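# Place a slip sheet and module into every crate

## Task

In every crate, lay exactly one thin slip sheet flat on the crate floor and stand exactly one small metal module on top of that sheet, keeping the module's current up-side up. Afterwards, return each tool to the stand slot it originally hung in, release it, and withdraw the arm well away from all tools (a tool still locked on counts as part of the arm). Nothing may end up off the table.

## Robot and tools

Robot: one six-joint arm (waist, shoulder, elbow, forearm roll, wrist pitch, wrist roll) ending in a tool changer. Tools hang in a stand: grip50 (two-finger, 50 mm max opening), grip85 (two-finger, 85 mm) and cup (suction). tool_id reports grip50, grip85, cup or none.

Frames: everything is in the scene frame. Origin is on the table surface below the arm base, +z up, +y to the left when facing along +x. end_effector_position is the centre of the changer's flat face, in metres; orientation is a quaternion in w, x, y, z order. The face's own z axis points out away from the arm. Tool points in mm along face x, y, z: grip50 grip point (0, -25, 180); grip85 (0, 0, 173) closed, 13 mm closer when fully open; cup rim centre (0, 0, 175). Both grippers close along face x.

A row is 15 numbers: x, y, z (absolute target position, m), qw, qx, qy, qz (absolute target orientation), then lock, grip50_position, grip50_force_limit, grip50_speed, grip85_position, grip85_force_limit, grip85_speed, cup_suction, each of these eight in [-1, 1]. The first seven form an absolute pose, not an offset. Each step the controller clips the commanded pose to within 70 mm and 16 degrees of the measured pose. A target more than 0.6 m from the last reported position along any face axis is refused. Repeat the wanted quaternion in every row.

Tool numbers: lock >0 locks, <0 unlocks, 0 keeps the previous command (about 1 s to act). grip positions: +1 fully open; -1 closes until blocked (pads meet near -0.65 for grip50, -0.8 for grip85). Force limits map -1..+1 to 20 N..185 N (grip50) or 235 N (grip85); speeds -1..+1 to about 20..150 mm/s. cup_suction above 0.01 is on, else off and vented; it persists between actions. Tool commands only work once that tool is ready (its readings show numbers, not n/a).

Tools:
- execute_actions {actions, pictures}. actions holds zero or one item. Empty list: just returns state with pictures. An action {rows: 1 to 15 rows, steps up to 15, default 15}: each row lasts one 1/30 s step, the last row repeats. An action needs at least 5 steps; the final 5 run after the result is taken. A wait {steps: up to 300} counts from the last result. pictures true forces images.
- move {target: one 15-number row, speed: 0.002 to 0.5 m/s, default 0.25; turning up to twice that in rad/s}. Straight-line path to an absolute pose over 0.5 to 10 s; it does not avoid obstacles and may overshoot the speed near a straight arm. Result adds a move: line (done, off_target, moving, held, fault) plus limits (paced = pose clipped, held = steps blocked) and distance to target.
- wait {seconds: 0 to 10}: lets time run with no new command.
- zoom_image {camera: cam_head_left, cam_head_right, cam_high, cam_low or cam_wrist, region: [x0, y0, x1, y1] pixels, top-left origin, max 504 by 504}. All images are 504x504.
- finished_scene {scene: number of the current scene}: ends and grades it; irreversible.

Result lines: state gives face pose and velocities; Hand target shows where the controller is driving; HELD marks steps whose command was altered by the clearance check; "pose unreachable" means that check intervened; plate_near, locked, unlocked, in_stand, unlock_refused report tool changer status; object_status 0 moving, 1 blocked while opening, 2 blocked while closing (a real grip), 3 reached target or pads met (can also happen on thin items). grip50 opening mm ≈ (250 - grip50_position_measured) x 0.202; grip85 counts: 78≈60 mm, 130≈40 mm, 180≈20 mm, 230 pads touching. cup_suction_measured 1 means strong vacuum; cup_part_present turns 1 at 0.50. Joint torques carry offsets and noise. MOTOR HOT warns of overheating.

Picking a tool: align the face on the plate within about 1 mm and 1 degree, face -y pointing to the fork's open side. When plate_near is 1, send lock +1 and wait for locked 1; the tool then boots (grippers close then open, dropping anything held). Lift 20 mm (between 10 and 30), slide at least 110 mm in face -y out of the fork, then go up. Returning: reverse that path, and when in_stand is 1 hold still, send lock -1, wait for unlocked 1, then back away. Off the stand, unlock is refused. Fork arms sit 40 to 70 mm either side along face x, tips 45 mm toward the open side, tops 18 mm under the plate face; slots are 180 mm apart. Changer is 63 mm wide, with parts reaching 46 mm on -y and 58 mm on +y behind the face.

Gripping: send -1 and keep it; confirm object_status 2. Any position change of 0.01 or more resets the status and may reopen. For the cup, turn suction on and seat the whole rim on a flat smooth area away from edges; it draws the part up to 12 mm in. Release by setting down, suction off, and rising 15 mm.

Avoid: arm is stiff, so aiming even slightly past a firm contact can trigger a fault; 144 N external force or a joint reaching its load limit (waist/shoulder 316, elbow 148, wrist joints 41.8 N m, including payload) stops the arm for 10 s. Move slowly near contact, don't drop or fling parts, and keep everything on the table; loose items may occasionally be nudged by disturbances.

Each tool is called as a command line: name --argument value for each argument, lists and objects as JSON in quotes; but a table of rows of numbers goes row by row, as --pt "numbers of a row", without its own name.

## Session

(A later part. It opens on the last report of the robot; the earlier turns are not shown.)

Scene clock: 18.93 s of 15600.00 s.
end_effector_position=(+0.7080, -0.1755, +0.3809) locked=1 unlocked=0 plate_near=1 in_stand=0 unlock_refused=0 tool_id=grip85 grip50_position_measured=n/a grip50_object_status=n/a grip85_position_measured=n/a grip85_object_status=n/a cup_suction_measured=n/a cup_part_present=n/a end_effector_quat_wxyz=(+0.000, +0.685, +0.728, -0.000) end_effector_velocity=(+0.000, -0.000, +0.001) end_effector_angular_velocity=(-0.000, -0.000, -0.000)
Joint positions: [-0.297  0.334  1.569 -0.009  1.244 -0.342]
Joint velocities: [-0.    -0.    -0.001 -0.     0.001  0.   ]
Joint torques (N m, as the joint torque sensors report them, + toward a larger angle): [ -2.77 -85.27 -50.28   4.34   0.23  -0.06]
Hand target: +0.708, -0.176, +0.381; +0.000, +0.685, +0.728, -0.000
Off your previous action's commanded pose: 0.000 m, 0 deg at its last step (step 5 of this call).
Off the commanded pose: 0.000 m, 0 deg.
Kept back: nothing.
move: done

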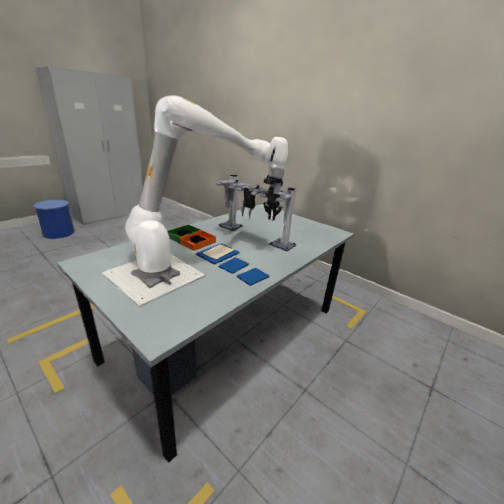

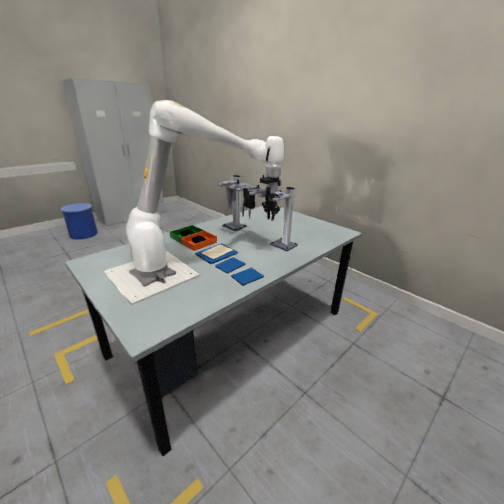

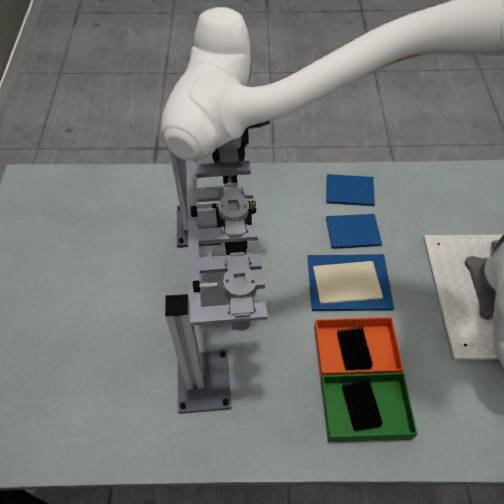

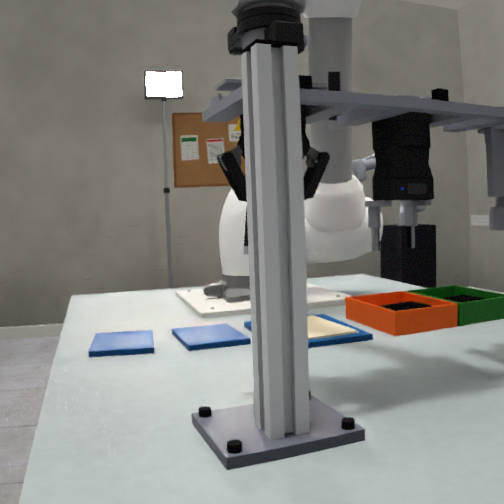

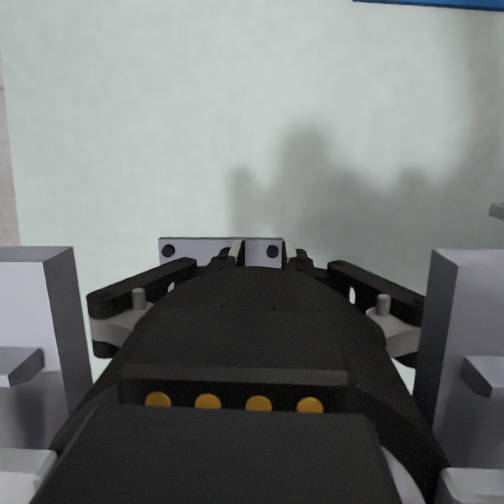

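move --target '[0.5783,-0.1834,0.381,0,0.6852,0.7284,0,1,1,0,0,1,0,0,0]' --speed 0.12

move --target '[0.415,0.15,0.33,0,-0.052,0.9986,0,1,1,0,0,1,0,0,0]' --speed 0.3

Scene clock: 21.73 s of 15600.00 s.
end_effector_position=(+0.5783, -0.1833, +0.3812) locked=1 unlocked=0 plate_near=1 in_stand=0 unlock_refused=0 tool_id=grip85 grip50_position_measured=n/a grip50_object_status=n/a grip85_position_measured=3 grip85_object_status=3 cup_suction_measured=n/a cup_part_present=n/a end_effector_quat_wxyz=(-0.000, +0.685, +0.728, -0.000) end_effector_velocity=(-0.001, -0.000, +0.001) end_effector_angular_velocity=(-0.000, -0.000, -0.000)
Joint positions: [-0.369  0.146  1.808 -0.009  1.193 -0.414]
Joint velocities: [-0.001 -0.002  0.002 -0.     0.001 -0.001]
Joint torques (N m, as the joint torque sensors report them, + toward a larger angle): [ -2.5  -63.98 -48.86   4.4   -0.03  -0.1 ]
Hand target: +0.578, -0.183, +0.381; -0.000, +0.685, +0.728, -0.000
Off the commanded pose: 0.000 m, 0 deg.
Kept back: nothing.
move: done

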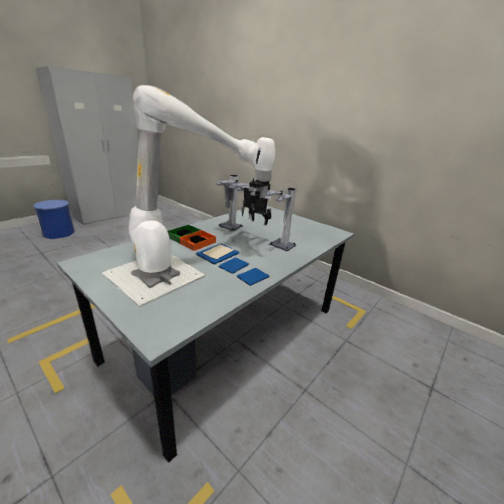

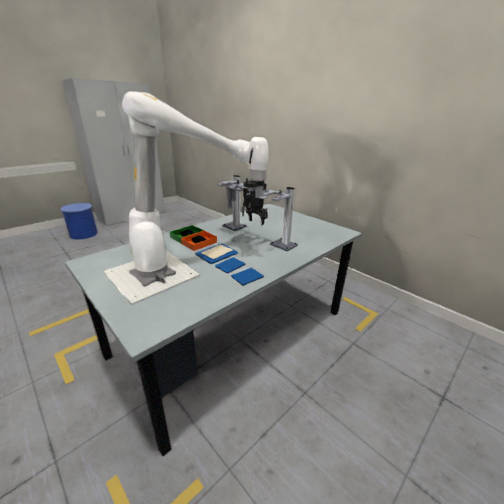

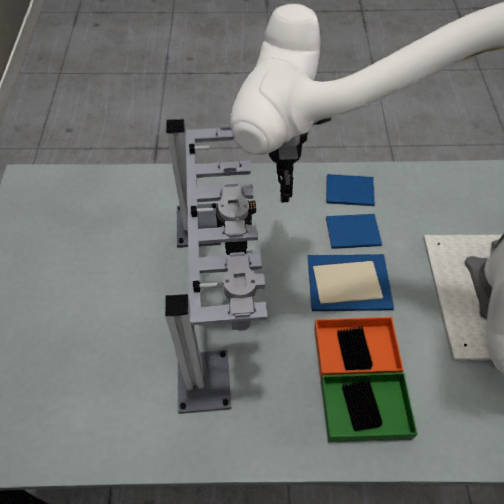

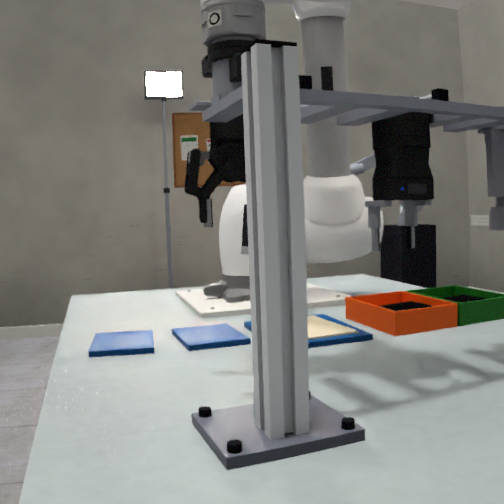

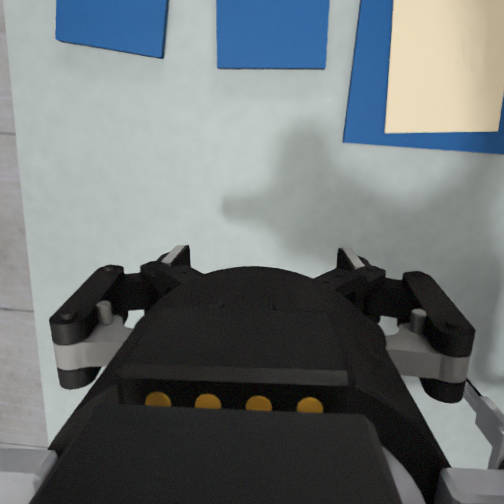

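Scene clock: 24.90 s of 15600.00 s.
end_effector_position=(+0.4155, +0.1506, +0.3303) locked=1 unlocked=0 plate_near=1 in_stand=0 unlock_refused=0 tool_id=grip85 grip50_position_measured=n/a grip50_object_status=n/a grip85_position_measured=3 grip85_object_status=3 cup_suction_measured=n/a cup_part_present=n/a end_effector_quat_wxyz=(+0.000, -0.052, +0.999, +0.000) end_effector_velocity=(-0.000, +0.001, -0.000) end_effector_angular_velocity=(+0.000, +0.000, +0.003)
Joint positions: [ 0.262 -0.076  2.141 -0.005  1.084 -1.398]
Joint velocities: [ 0.002 -0.     0.     0.    -0.    -0.001]
Joint torques (N m, as the joint torque sensors report them, + toward a larger angle): [ -1.97 -36.48 -46.3    4.02  -0.08   0.14]
Hand target: +0.416, +0.151, +0.330; +0.000, -0.052, +0.999, +0.000
Off the commanded pose: 0.001 m, 0 deg.
Kept back: nothing.
move: done

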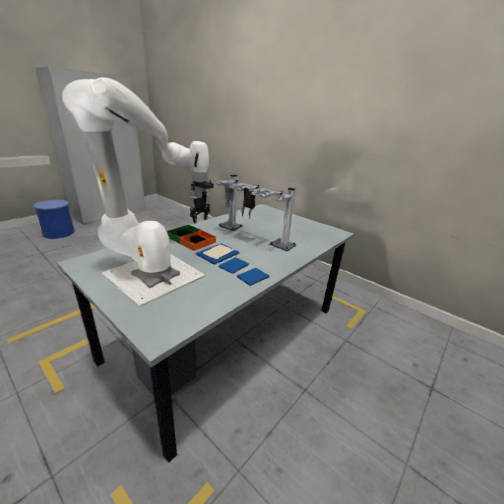

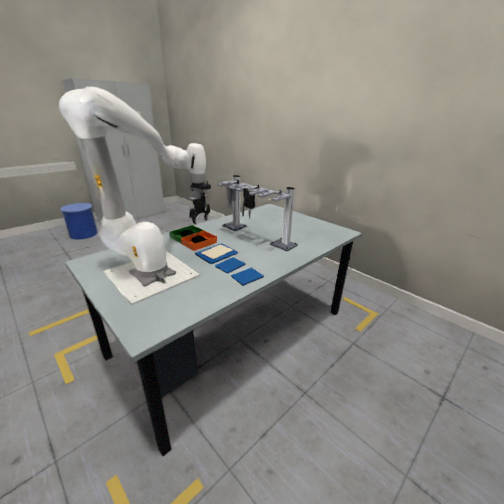

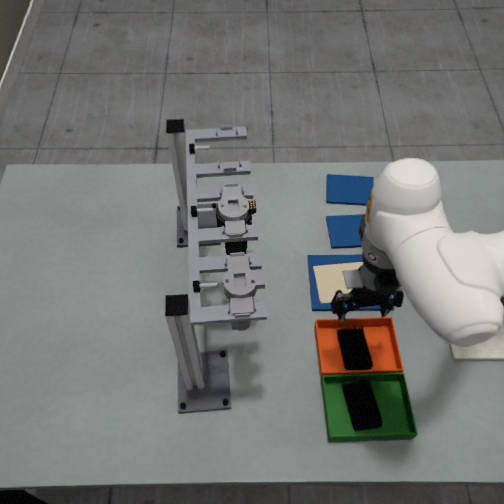

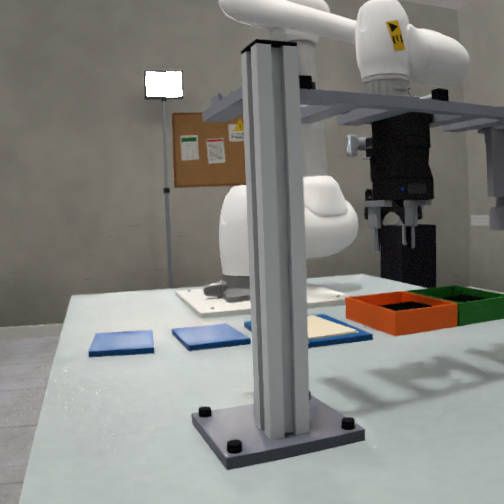

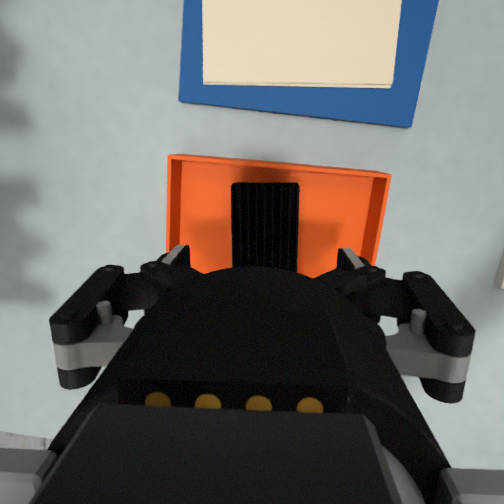

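move --target '[0.4112,0.1723,0.245,0,-0.052,0.9986,0,1,1,0,0,1,0,0,0]' --speed 0.15

Scene clock: 26.90 s of 15600.00 s.
end_effector_position=(+0.4111, +0.1723, +0.2451) locked=1 unlocked=0 plate_near=1 in_stand=0 unlock_refused=0 tool_id=grip85 grip50_position_measured=n/a grip50_object_status=n/a grip85_position_measured=3 grip85_object_status=3 cup_suction_measured=n/a cup_part_present=n/a end_effector_quat_wxyz=(-0.000, -0.052, +0.999, +0.000) end_effector_velocity=(+0.000, -0.000, -0.001) end_effector_angular_velocity=(-0.002, -0.003, +0.002)
Joint positions: [ 0.31   0.023  2.23  -0.004  0.898 -1.349]
Joint velocities: [ 0.001  0.     0.001 -0.003 -0.004  0.001]
Joint torques (N m, as the joint torque sensors report them, + toward a larger angle): [ -4.31 -41.73 -41.41   3.78   0.01  -0.07]
Hand target: +0.411, +0.172, +0.245; +0.000, -0.052, +0.999, +0.000
Off the commanded pose: 0.000 m, 0 deg.
Kept back: nothing.
move: done

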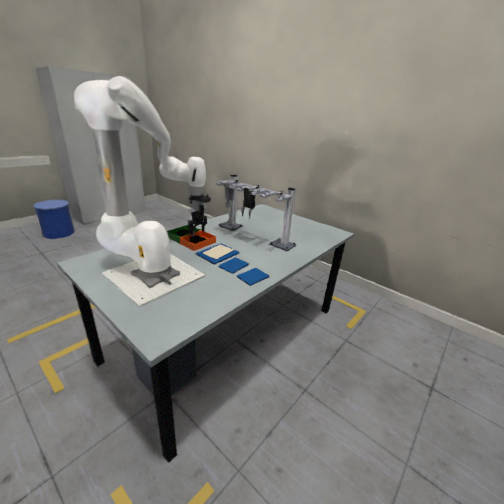

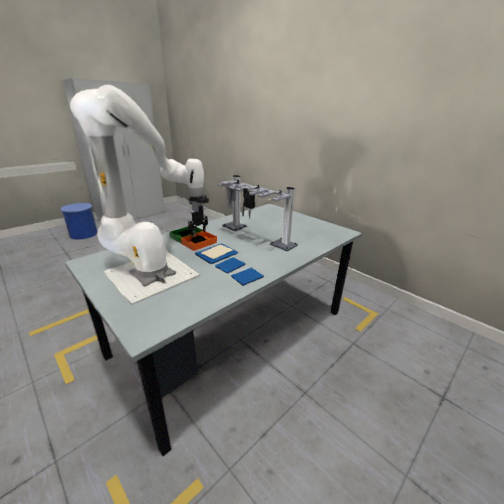

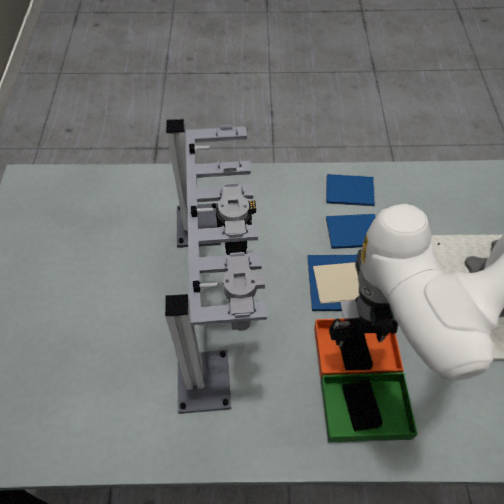

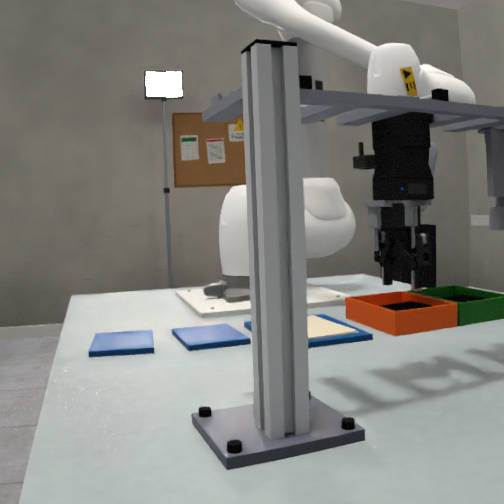

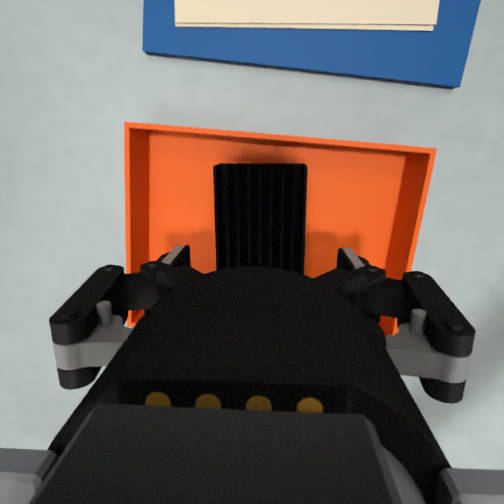

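move --target '[0.4127,0.1725,0.197,0,-0.052,0.9986,0,1,1,0,0,1,0,0,0]' --speed 0.08

Scene clock: 28.17 s of 15600.00 s.
end_effector_position=(+0.4126, +0.1725, +0.1971) locked=1 unlocked=0 plate_near=1 in_stand=0 unlock_refused=0 tool_id=grip85 grip50_position_measured=n/a grip50_object_status=n/a grip85_position_measured=3 grip85_object_status=3 cup_suction_measured=n/a cup_part_present=n/a end_effector_quat_wxyz=(-0.000, -0.052, +0.999, +0.000) end_effector_velocity=(-0.000, +0.000, -0.001) end_effector_angular_velocity=(+0.000, +0.000, -0.000)
Joint positions: [ 0.309  0.092  2.271 -0.005  0.787 -1.349]
Joint velocities: [ 0.     0.002  0.001  0.    -0.003  0.   ]
Joint torques (N m, as the joint torque sensors report them, + toward a larger angle): [ -3.27 -46.91 -37.77   3.36  -0.18  -0.04]
Hand target: +0.413, +0.173, +0.197; -0.000, -0.052, +0.999, +0.000
Off the commanded pose: 0.000 m, 0 deg.
Kept back: nothing.
move: done

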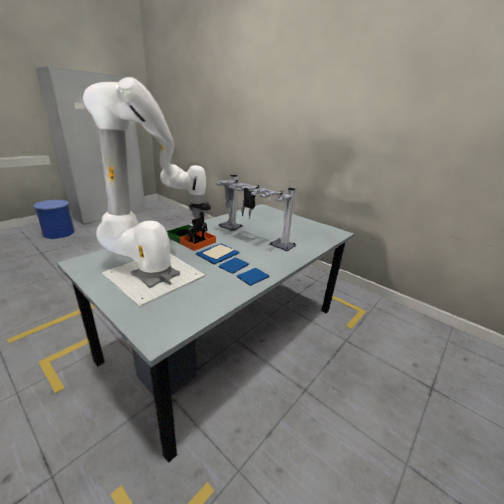

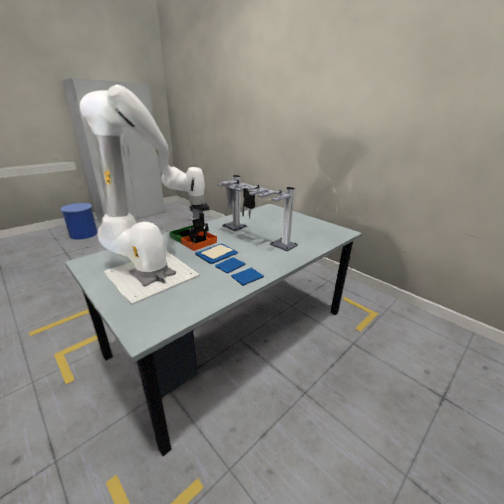

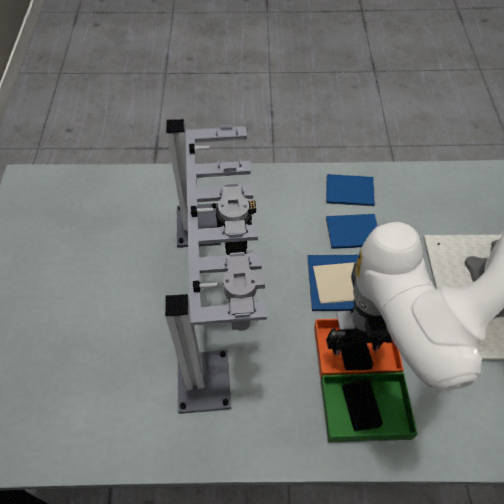

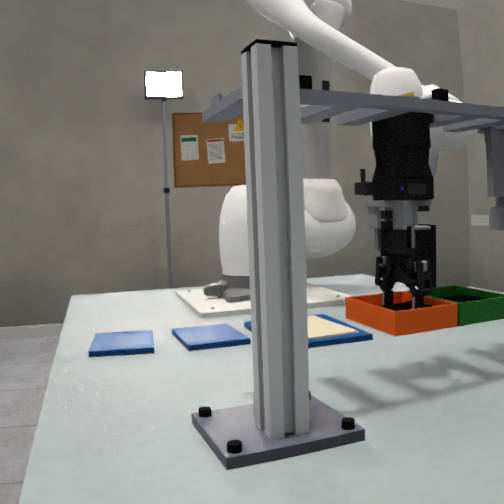

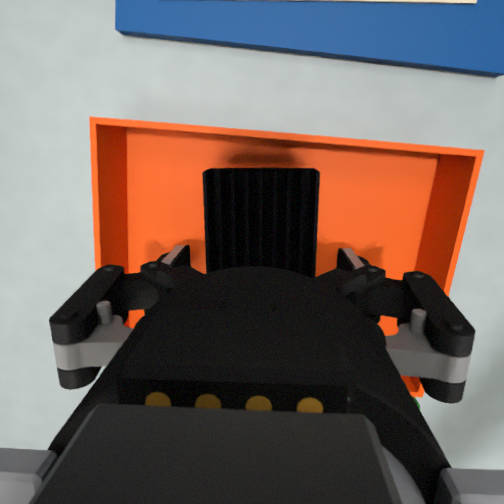

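execute_actions --actions '[{"rows":[[0.4127,0.1725,0.196,0,-0.052,0.9986,0,1,1,0,0,1,0,0,0],[0.4127,0.1725,0.195,0,-0.052,0.9986,0,1,1,0,0,1,0,0,0],[0.4127,0.1725,0.194,0,-0.052,0.9986,0,1,1,0,0,1,0,0,0],[0.4127,0.1725,0.193,0,-0.052,0.9986,0,1,1,0,0,1,0,0,0],[0.4127,0.1725,0.192,0,-0.052,0.9986,0,1,1,0,0,1,0,0,0],[0.4127,0.1725,0.191,0,-0.052,0.9986,0,1,1,0,0,1,0,0,0],[0.4127,0.1725,0.190,0,-0.052,0.9986,0,1,1,0,0,1,0,0,0],[0.4127,0.1725,0.189,0,-0.052,0.9986,0,1,1,0,0,1,0,0,0]],"steps":14}]'

Scene clock: 28.80 s of 15600.00 s.
end_effector_position=(+0.4127, +0.1725, +0.1907) locked=1 unlocked=0 plate_near=1 in_stand=0 unlock_refused=0 tool_id=grip85 grip50_position_measured=n/a grip50_object_status=n/a grip85_position_measured=3 grip85_object_status=3 cup_suction_measured=n/a cup_part_present=n/a end_effector_quat_wxyz=(-0.000, -0.052, +0.999, +0.000) end_effector_velocity=(-0.001, -0.000, -0.025) end_effector_angular_velocity=(-0.002, +0.004, -0.001)
Joint positions: [ 0.309  0.101  2.277 -0.005  0.773 -1.349]
Joint velocities: [-0.     0.038  0.021 -0.001 -0.055  0.001]
Joint torques (N m, as the joint torque sensors report them, + toward a larger angle): [ -2.96 -48.43 -36.52   3.17   0.1   -0.11]
Steps of this call (steps 1 to 10: nothing new was sent; steps 11 to 19: the first 9 steps of this action). Readings (end_effector_position | what the end effector reports):
11: (+0.4126, +0.1725, +0.1969) | locked=1 unlocked=0 plate_near=1 in_stand=0 unlock_refused=0 tool_id=grip85 grip50_position_measured=n/a grip50_object_status=n/a grip85_position_measured=3 grip85_object_status=3 cup_suction_measured=n/a cup_part_present=n/a
12: (+0.4127, +0.1725, +0.1966) | locked=1 unlocked=0 plate_near=1 in_stand=0 unlock_refused=0 tool_id=grip85 grip50_position_measured=n/a grip50_object_status=n/a grip85_position_measured=3 grip85_object_status=3 cup_suction_measured=n/a cup_part_present=n/a
14: (+0.4127, +0.1725, +0.1953) | locked=1 unlocked=0 plate_near=1 in_stand=0 unlock_refused=0 tool_id=grip85 grip50_position_measured=n/a grip50_object_status=n/a grip85_position_measured=3 grip85_object_status=3 cup_suction_measured=n/a cup_part_present=n/a
18: (+0.4127, +0.1725, +0.1917) | locked=1 unlocked=0 plate_near=1 in_stand=0 unlock_refused=0 tool_id=grip85 grip50_position_measured=n/a grip50_object_status=n/a grip85_position_measured=3 grip85_object_status=3 cup_suction_measured=n/a cup_part_present=n/a
19: the state above

execute_actions --actions '[{"rows":[[0.4127,0.1725,0.189,0,-0.052,0.9986,0,1,1,0,0,-1,-0.3,-0.5,0]],"steps":15}]'

execute_actions --actions '[{"rows":[[0.4127,0.1725,0.189,0,-0.052,0.9986,0,1,1,0,0,-1,-0.3,-0.5,0]],"steps":12}]' --pictures true

Scene clock: 29.40 s of 15600.00 s.
end_effector_position=(+0.4127, +0.1725, +0.1890) locked=1 unlocked=0 plate_near=1 in_stand=0 unlock_refused=0 tool_id=grip85 grip50_position_measured=n/a grip50_object_status=n/a grip85_position_measured=38 grip85_object_status=0 cup_suction_measured=n/a cup_part_present=n/a end_effector_quat_wxyz=(+0.000, -0.052, +0.999, +0.000) end_effector_velocity=(+0.000, +0.000, +0.000) end_effector_angular_velocity=(+0.000, -0.001, +0.000)
Joint positions: [ 0.309  0.104  2.278 -0.005  0.769 -1.349]
Joint velocities: [ 0.    -0.     0.    -0.    -0.001  0.   ]
Joint torques (N m, as the joint torque sensors report them, + toward a larger angle): [ -2.6  -45.52 -36.65   3.34  -0.1   -0.05]
Off your previous action's commanded pose: 0.000 m, 0 deg at its last step (step 5 of this call).
Steps of this call (steps 1 to 5: the last 5 steps of your previous action; steps 6 to 8: nothing new was sent; steps 9 to 18: the first 10 steps of this action). Readings (end_effector_position | what the end effector reports):
9: (+0.4127, +0.1725, +0.1890) | locked=1 unlocked=0 plate_near=1 in_stand=0 unlock_refused=0 tool_id=grip85 grip50_position_measured=n/a grip50_object_status=n/a grip85_position_measured=3 grip85_object_status=0 cup_suction_measured=n/a cup_part_present=n/a
10: (+0.4127, +0.1725, +0.1890) | locked=1 unlocked=0 plate_near=1 in_stand=0 unlock_refused=0 tool_id=grip85 grip50_position_measured=n/a grip50_object_status=n/a grip85_position_measured=4 grip85_object_status=0 cup_suction_measured=n/a cup_part_present=n/a
12: (+0.4127, +0.1725, +0.1890) | locked=1 unlocked=0 plate_near=1 in_stand=0 unlock_refused=0 tool_id=grip85 grip50_position_measured=n/a grip50_object_status=n/a grip85_position_measured=11 grip85_object_status=0 cup_suction_measured=n/a cup_part_present=n/a
16: (+0.4127, +0.1725, +0.1890) | locked=1 unlocked=0 plate_near=1 in_stand=0 unlock_refused=0 tool_id=grip85 grip50_position_measured=n/a grip50_object_status=n/a grip85_position_measured=29 grip85_object_status=0 cup_suction_measured=n/a cup_part_present=n/a
18: the state above

Scene clock: 29.80 s of 15600.00 s.
end_effector_position=(+0.4129, +0.1725, +0.1892) locked=1 unlocked=0 plate_near=1 in_stand=0 unlock_refused=0 tool_id=grip85 grip50_position_measured=n/a grip50_object_status=n/a grip85_position_measured=80 grip85_object_status=0 cup_suction_measured=n/a cup_part_present=n/a end_effector_quat_wxyz=(+0.000, -0.052, +0.999, +0.000) end_effector_velocity=(-0.001, -0.000, -0.000) end_effector_angular_velocity=(-0.000, +0.000, +0.000)
Joint positions: [ 0.309  0.104  2.278 -0.006  0.768 -1.349]
Joint velocities: [ 0.    -0.001  0.002 -0.    -0.     0.001]
Joint torques (N m, as the joint torque sensors report them, + toward a larger angle): [ -1.95 -15.09 -12.79   3.84  -1.84   0.09]
Off your previous action's commanded pose: 0.000 m, 0 deg at its last step (step 5 of this call).
Steps of this call (steps 1 to 5: the last 5 steps of your previous action; steps 6 to 12: the first 7 steps of this action). Readings (end_effector_position | what the end effector reports):
6: (+0.4127, +0.1725, +0.1890) | locked=1 unlocked=0 plate_near=1 in_stand=0 unlock_refused=0 tool_id=grip85 grip50_position_measured=n/a grip50_object_status=n/a grip85_position_measured=66 grip85_object_status=0 cup_suction_measured=n/a cup_part_present=n/a
7: (+0.4127, +0.1725, +0.1890) | locked=1 unlocked=0 plate_near=1 in_stand=0 unlock_refused=0 tool_id=grip85 grip50_position_measured=n/a grip50_object_status=n/a grip85_position_measured=71 grip85_object_status=0 cup_suction_measured=n/a cup_part_present=n/a
9: (+0.4129, +0.1725, +0.1892) | locked=1 unlocked=0 plate_near=1 in_stand=0 unlock_refused=0 tool_id=grip85 grip50_position_measured=n/a grip50_object_status=n/a grip85_position_measured=79 grip85_object_status=0 cup_suction_measured=n/a cup_part_present=n/a
12: the state above

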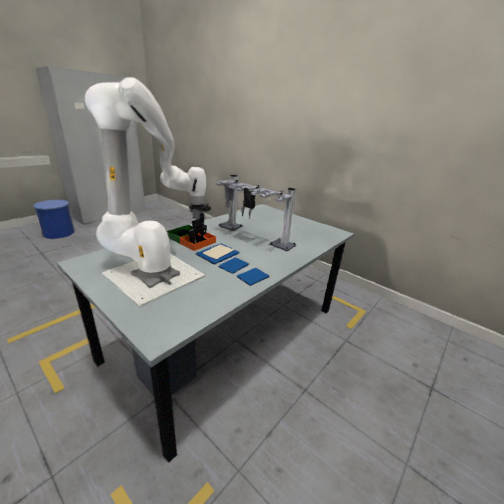

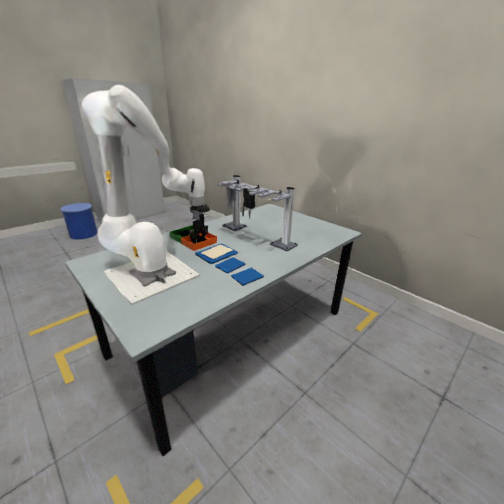

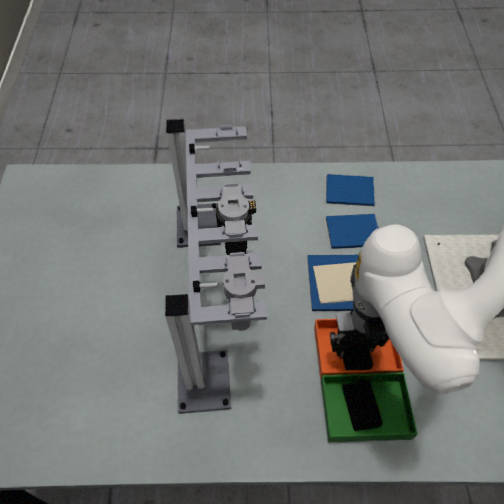

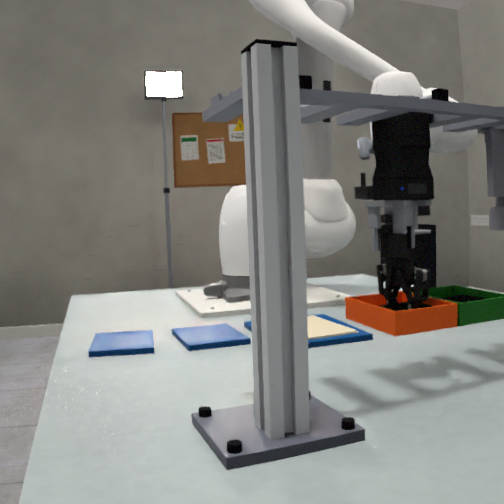

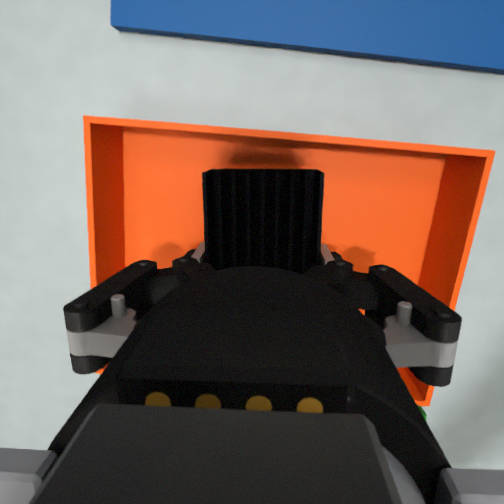

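execute_actions --actions '[{"rows":[[0.4127,0.1725,0.190,0,-0.052,0.9986,0,1,1,0,0,-1,-0.3,-0.5,0]],"steps":8}]'

Scene clock: 30.17 s of 15600.00 s.
end_effector_position=(+0.4125, +0.1724, +0.1893) locked=1 unlocked=0 plate_near=1 in_stand=0 unlock_refused=0 tool_id=grip85 grip50_position_measured=n/a grip50_object_status=n/a grip85_position_measured=80 grip85_object_status=2 cup_suction_measured=n/a cup_part_present=n/a end_effector_quat_wxyz=(-0.000, -0.052, +0.999, -0.000) end_effector_velocity=(-0.003, -0.001, +0.003) end_effector_angular_velocity=(-0.004, +0.011, +0.000)
Joint positions: [ 0.309  0.103  2.278 -0.006  0.77  -1.349]
Joint velocities: [-0.    -0.006 -0.002  0.     0.019 -0.001]
Joint torques (N m, as the joint torque sensors report them, + toward a larger angle): [ -3.15 -25.88 -12.92   3.57   4.06   0.06]
Off your previous action's commanded pose: 0.000 m, 0 deg at its last step (step 5 of this call).
Steps of this call (steps 1 to 5: the last 5 steps of your previous action; steps 6 to 8: nothing new was sent; steps 9 to 11: the first 3 steps of this action). Readings (end_effector_position | what the end effector reports):
9: (+0.4127, +0.1725, +0.1891) | locked=1 unlocked=0 plate_near=1 in_stand=0 unlock_refused=0 tool_id=grip85 grip50_position_measured=n/a grip50_object_status=n/a grip85_position_measured=80 grip85_object_status=2 cup_suction_measured=n/a cup_part_present=n/a
10: (+0.4126, +0.1725, +0.1892) | locked=1 unlocked=0 plate_near=1 in_stand=0 unlock_refused=0 tool_id=grip85 grip50_position_measured=n/a grip50_object_status=n/a grip85_position_measured=80 grip85_object_status=2 cup_suction_measured=n/a cup_part_present=n/a
11: the state above

move --target '[0.4127,0.1725,0.265,0,-0.052,0.9986,0,1,1,0,0,-1,-0.3,-0.5,0]' --speed 0.1

Scene clock: 31.70 s of 15600.00 s.
end_effector_position=(+0.4128, +0.1725, +0.2650) locked=1 unlocked=0 plate_near=1 in_stand=0 unlock_refused=0 tool_id=grip85 grip50_position_measured=n/a grip50_object_status=n/a grip85_position_measured=80 grip85_object_status=2 cup_suction_measured=n/a cup_part_present=n/a end_effector_quat_wxyz=(+0.000, -0.052, +0.999, -0.000) end_effector_velocity=(+0.000, -0.000, +0.001) end_effector_angular_velocity=(-0.001, +0.002, -0.000)
Joint positions: [ 0.31   0.001  2.207 -0.005  0.942 -1.349]
Joint velocities: [-0.    -0.    -0.001 -0.     0.003 -0.   ]
Joint torques (N m, as the joint torque sensors report them, + toward a larger angle): [ -3.89 -40.35 -43.25   3.76  -0.06  -0.04]
Hand target: +0.413, +0.172, +0.265; +0.000, -0.052, +0.999, -0.000
Off your previous action's commanded pose: 0.000 m, 0 deg at its last step (step 5 of this call).
Off the commanded pose: 0.000 m, 0 deg.
Kept back: nothing.
move: done

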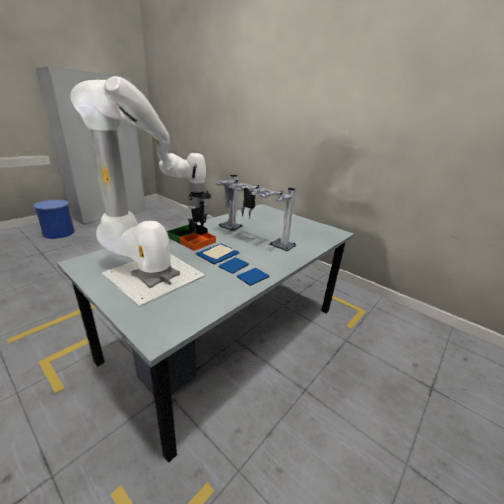

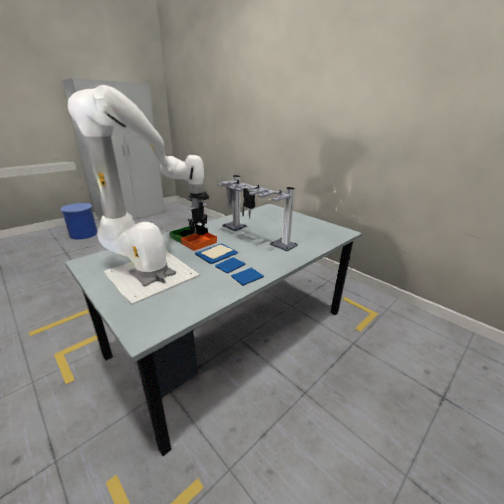

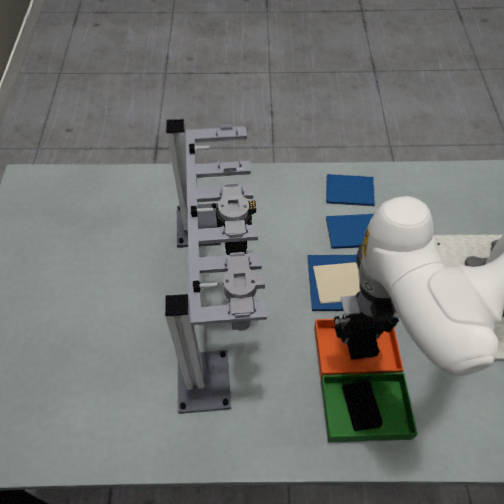

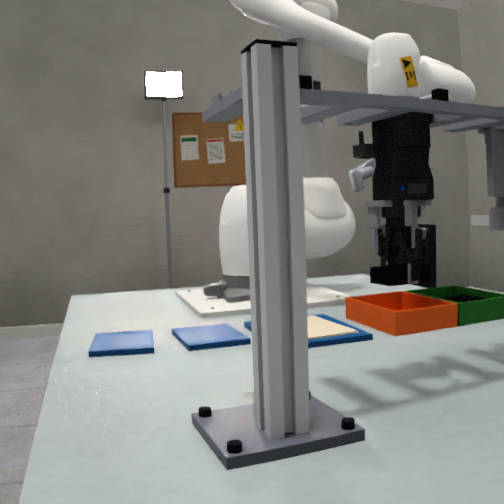

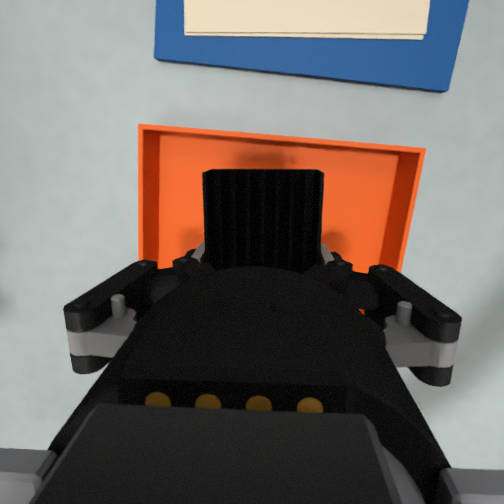

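move --target '[0.374,-0.175,0.25,0,0.7009,0.7133,0,1,1,0,0,-1,-0.3,-0.5,0]' --speed 0.25

Scene clock: 36.77 s of 15600.00 s.
end_effector_position=(+0.3733, -0.1754, +0.2501) locked=1 unlocked=0 plate_near=1 in_stand=0 unlock_refused=0 tool_id=grip85 grip50_position_measured=n/a grip50_object_status=n/a grip85_position_measured=80 grip85_object_status=2 cup_suction_measured=n/a cup_part_present=n/a end_effector_quat_wxyz=(-0.000, +0.701, +0.713, -0.000) end_effector_velocity=(+0.000, -0.001, +0.000) end_effector_angular_velocity=(-0.001, -0.002, -0.005)
Joint positions: [-0.526 -0.044  2.279 -0.012  0.911 -0.523]
Joint velocities: [-0.002 -0.    -0.001 -0.    -0.001  0.002]
Joint torques (N m, as the joint torque sensors report them, + toward a larger angle): [ -1.58 -36.86 -42.66   3.71  -0.02   0.11]
Hand target: +0.373, -0.175, +0.250; -0.000, +0.701, +0.713, -0.000
Off the commanded pose: 0.001 m, 0 deg.
Kept back: nothing.
move: done

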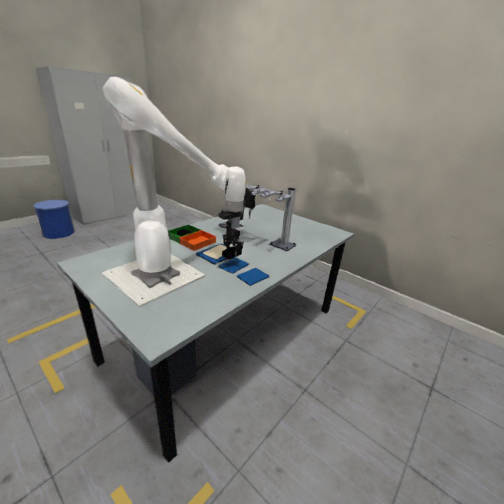

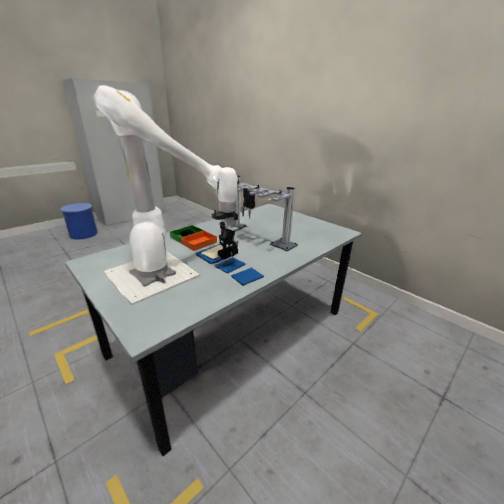

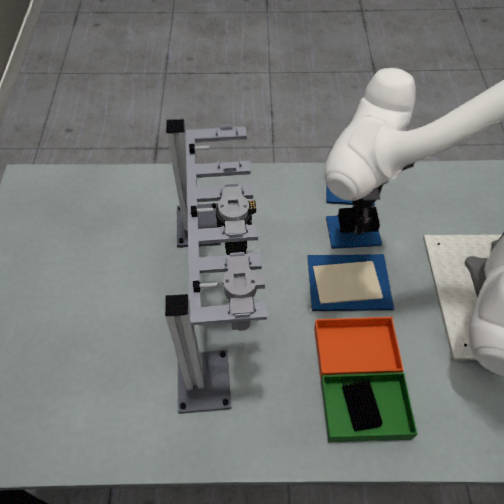

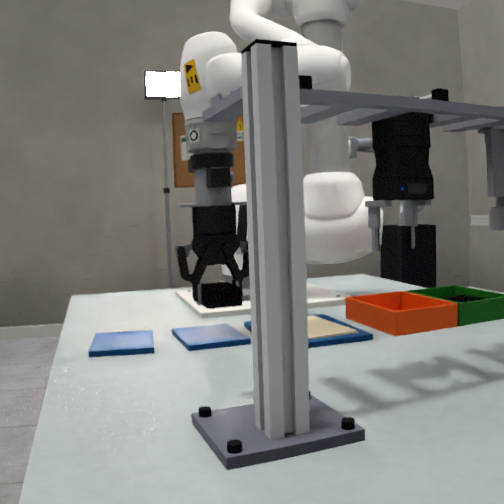

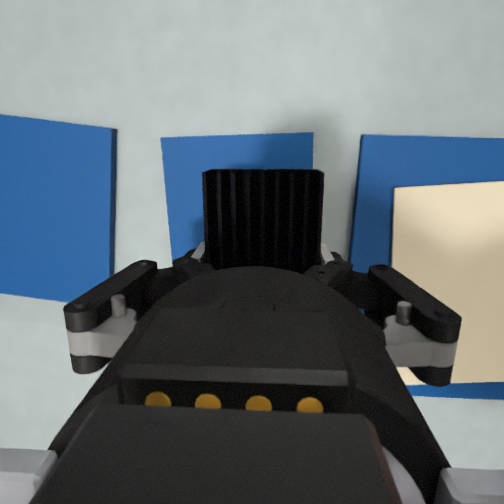

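execute_actions --actions '[]'

Scene clock: 37.97 s of 15600.00 s.
end_effector_position=(+0.3733, -0.1755, +0.2500) locked=1 unlocked=0 plate_near=1 in_stand=0 unlock_refused=0 tool_id=grip85 grip50_position_measured=n/a grip50_object_status=n/a grip85_position_measured=80 grip85_object_status=2 cup_suction_measured=n/a cup_part_present=n/a end_effector_quat_wxyz=(-0.000, +0.701, +0.713, -0.000) end_effector_velocity=(+0.000, -0.000, -0.000) end_effector_angular_velocity=(+0.000, +0.001, -0.000)
Joint positions: [-0.526 -0.044  2.279 -0.012  0.911 -0.523]
Joint velocities: [-0.     0.001 -0.     0.    -0.     0.   ]
Joint torques (N m, as the joint torque sensors report them, + toward a larger angle): [ -2.99 -35.32 -42.45   3.69   0.04  -0.03]
Hand target: +0.373, -0.175, +0.250; -0.000, +0.701, +0.713, -0.000
Off the commanded pose: 0.001 m, 0 deg.
Kept back: nothing.
Steps of this call (steps 1 to 36: nothing new was sent). Readings (end_effector_position | what the end effector reports):
1: (+0.3733, -0.1754, +0.2501) | locked=1 unlocked=0 plate_near=1 in_stand=0 unlock_refused=0 tool_id=grip85 grip50_position_measured=n/a grip50_object_status=n/a grip85_position_measured=80 grip85_object_status=2 cup_suction_measured=n/a cup_part_present=n/a
2: (+0.3733, -0.1755, +0.2501) | locked=1 unlocked=0 plate_near=1 in_stand=0 unlock_refused=0 tool_id=grip85 grip50_position_measured=n/a grip50_object_status=n/a grip85_position_measured=80 grip85_object_status=2 cup_suction_measured=n/a cup_part_present=n/a
4: (+0.3733, -0.1755, +0.2500) | locked=1 unlocked=0 plate_near=1 in_stand=0 unlock_refused=0 tool_id=grip85 grip50_position_measured=n/a grip50_object_status=n/a grip85_position_measured=80 grip85_object_status=2 cup_suction_measured=n/a cup_part_present=n/a
8: (+0.3733, -0.1755, +0.2500) | locked=1 unlocked=0 plate_near=1 in_stand=0 unlock_refused=0 tool_id=grip85 grip50_position_measured=n/a grip50_object_status=n/a grip85_position_measured=80 grip85_object_status=2 cup_suction_measured=n/a cup_part_present=n/a
36: the state above

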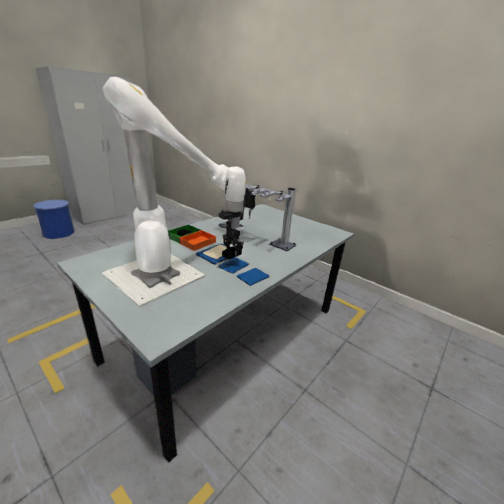

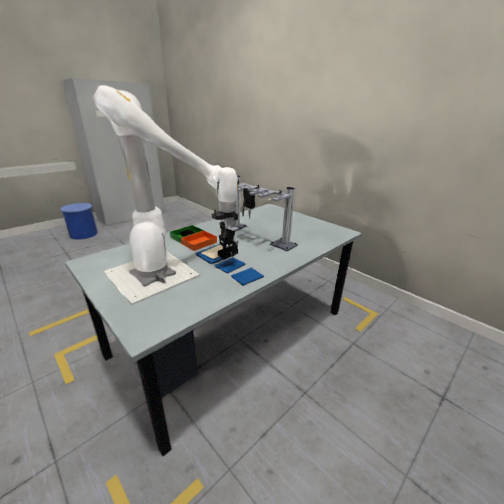

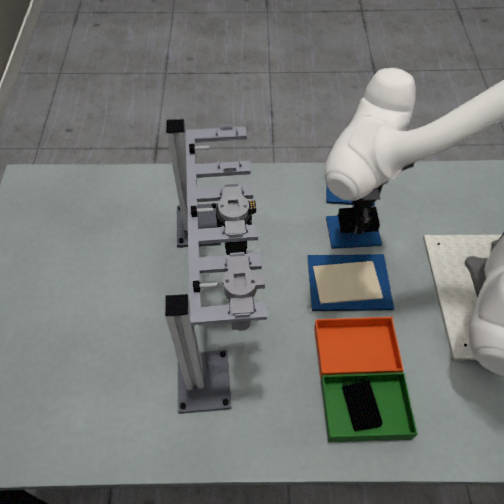

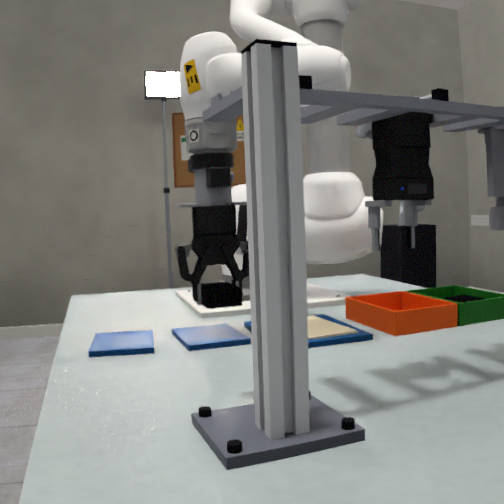

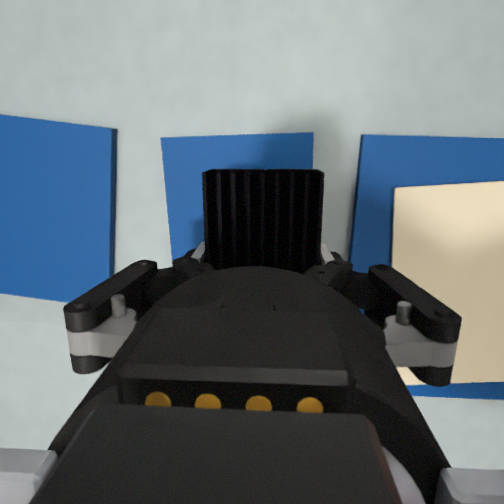

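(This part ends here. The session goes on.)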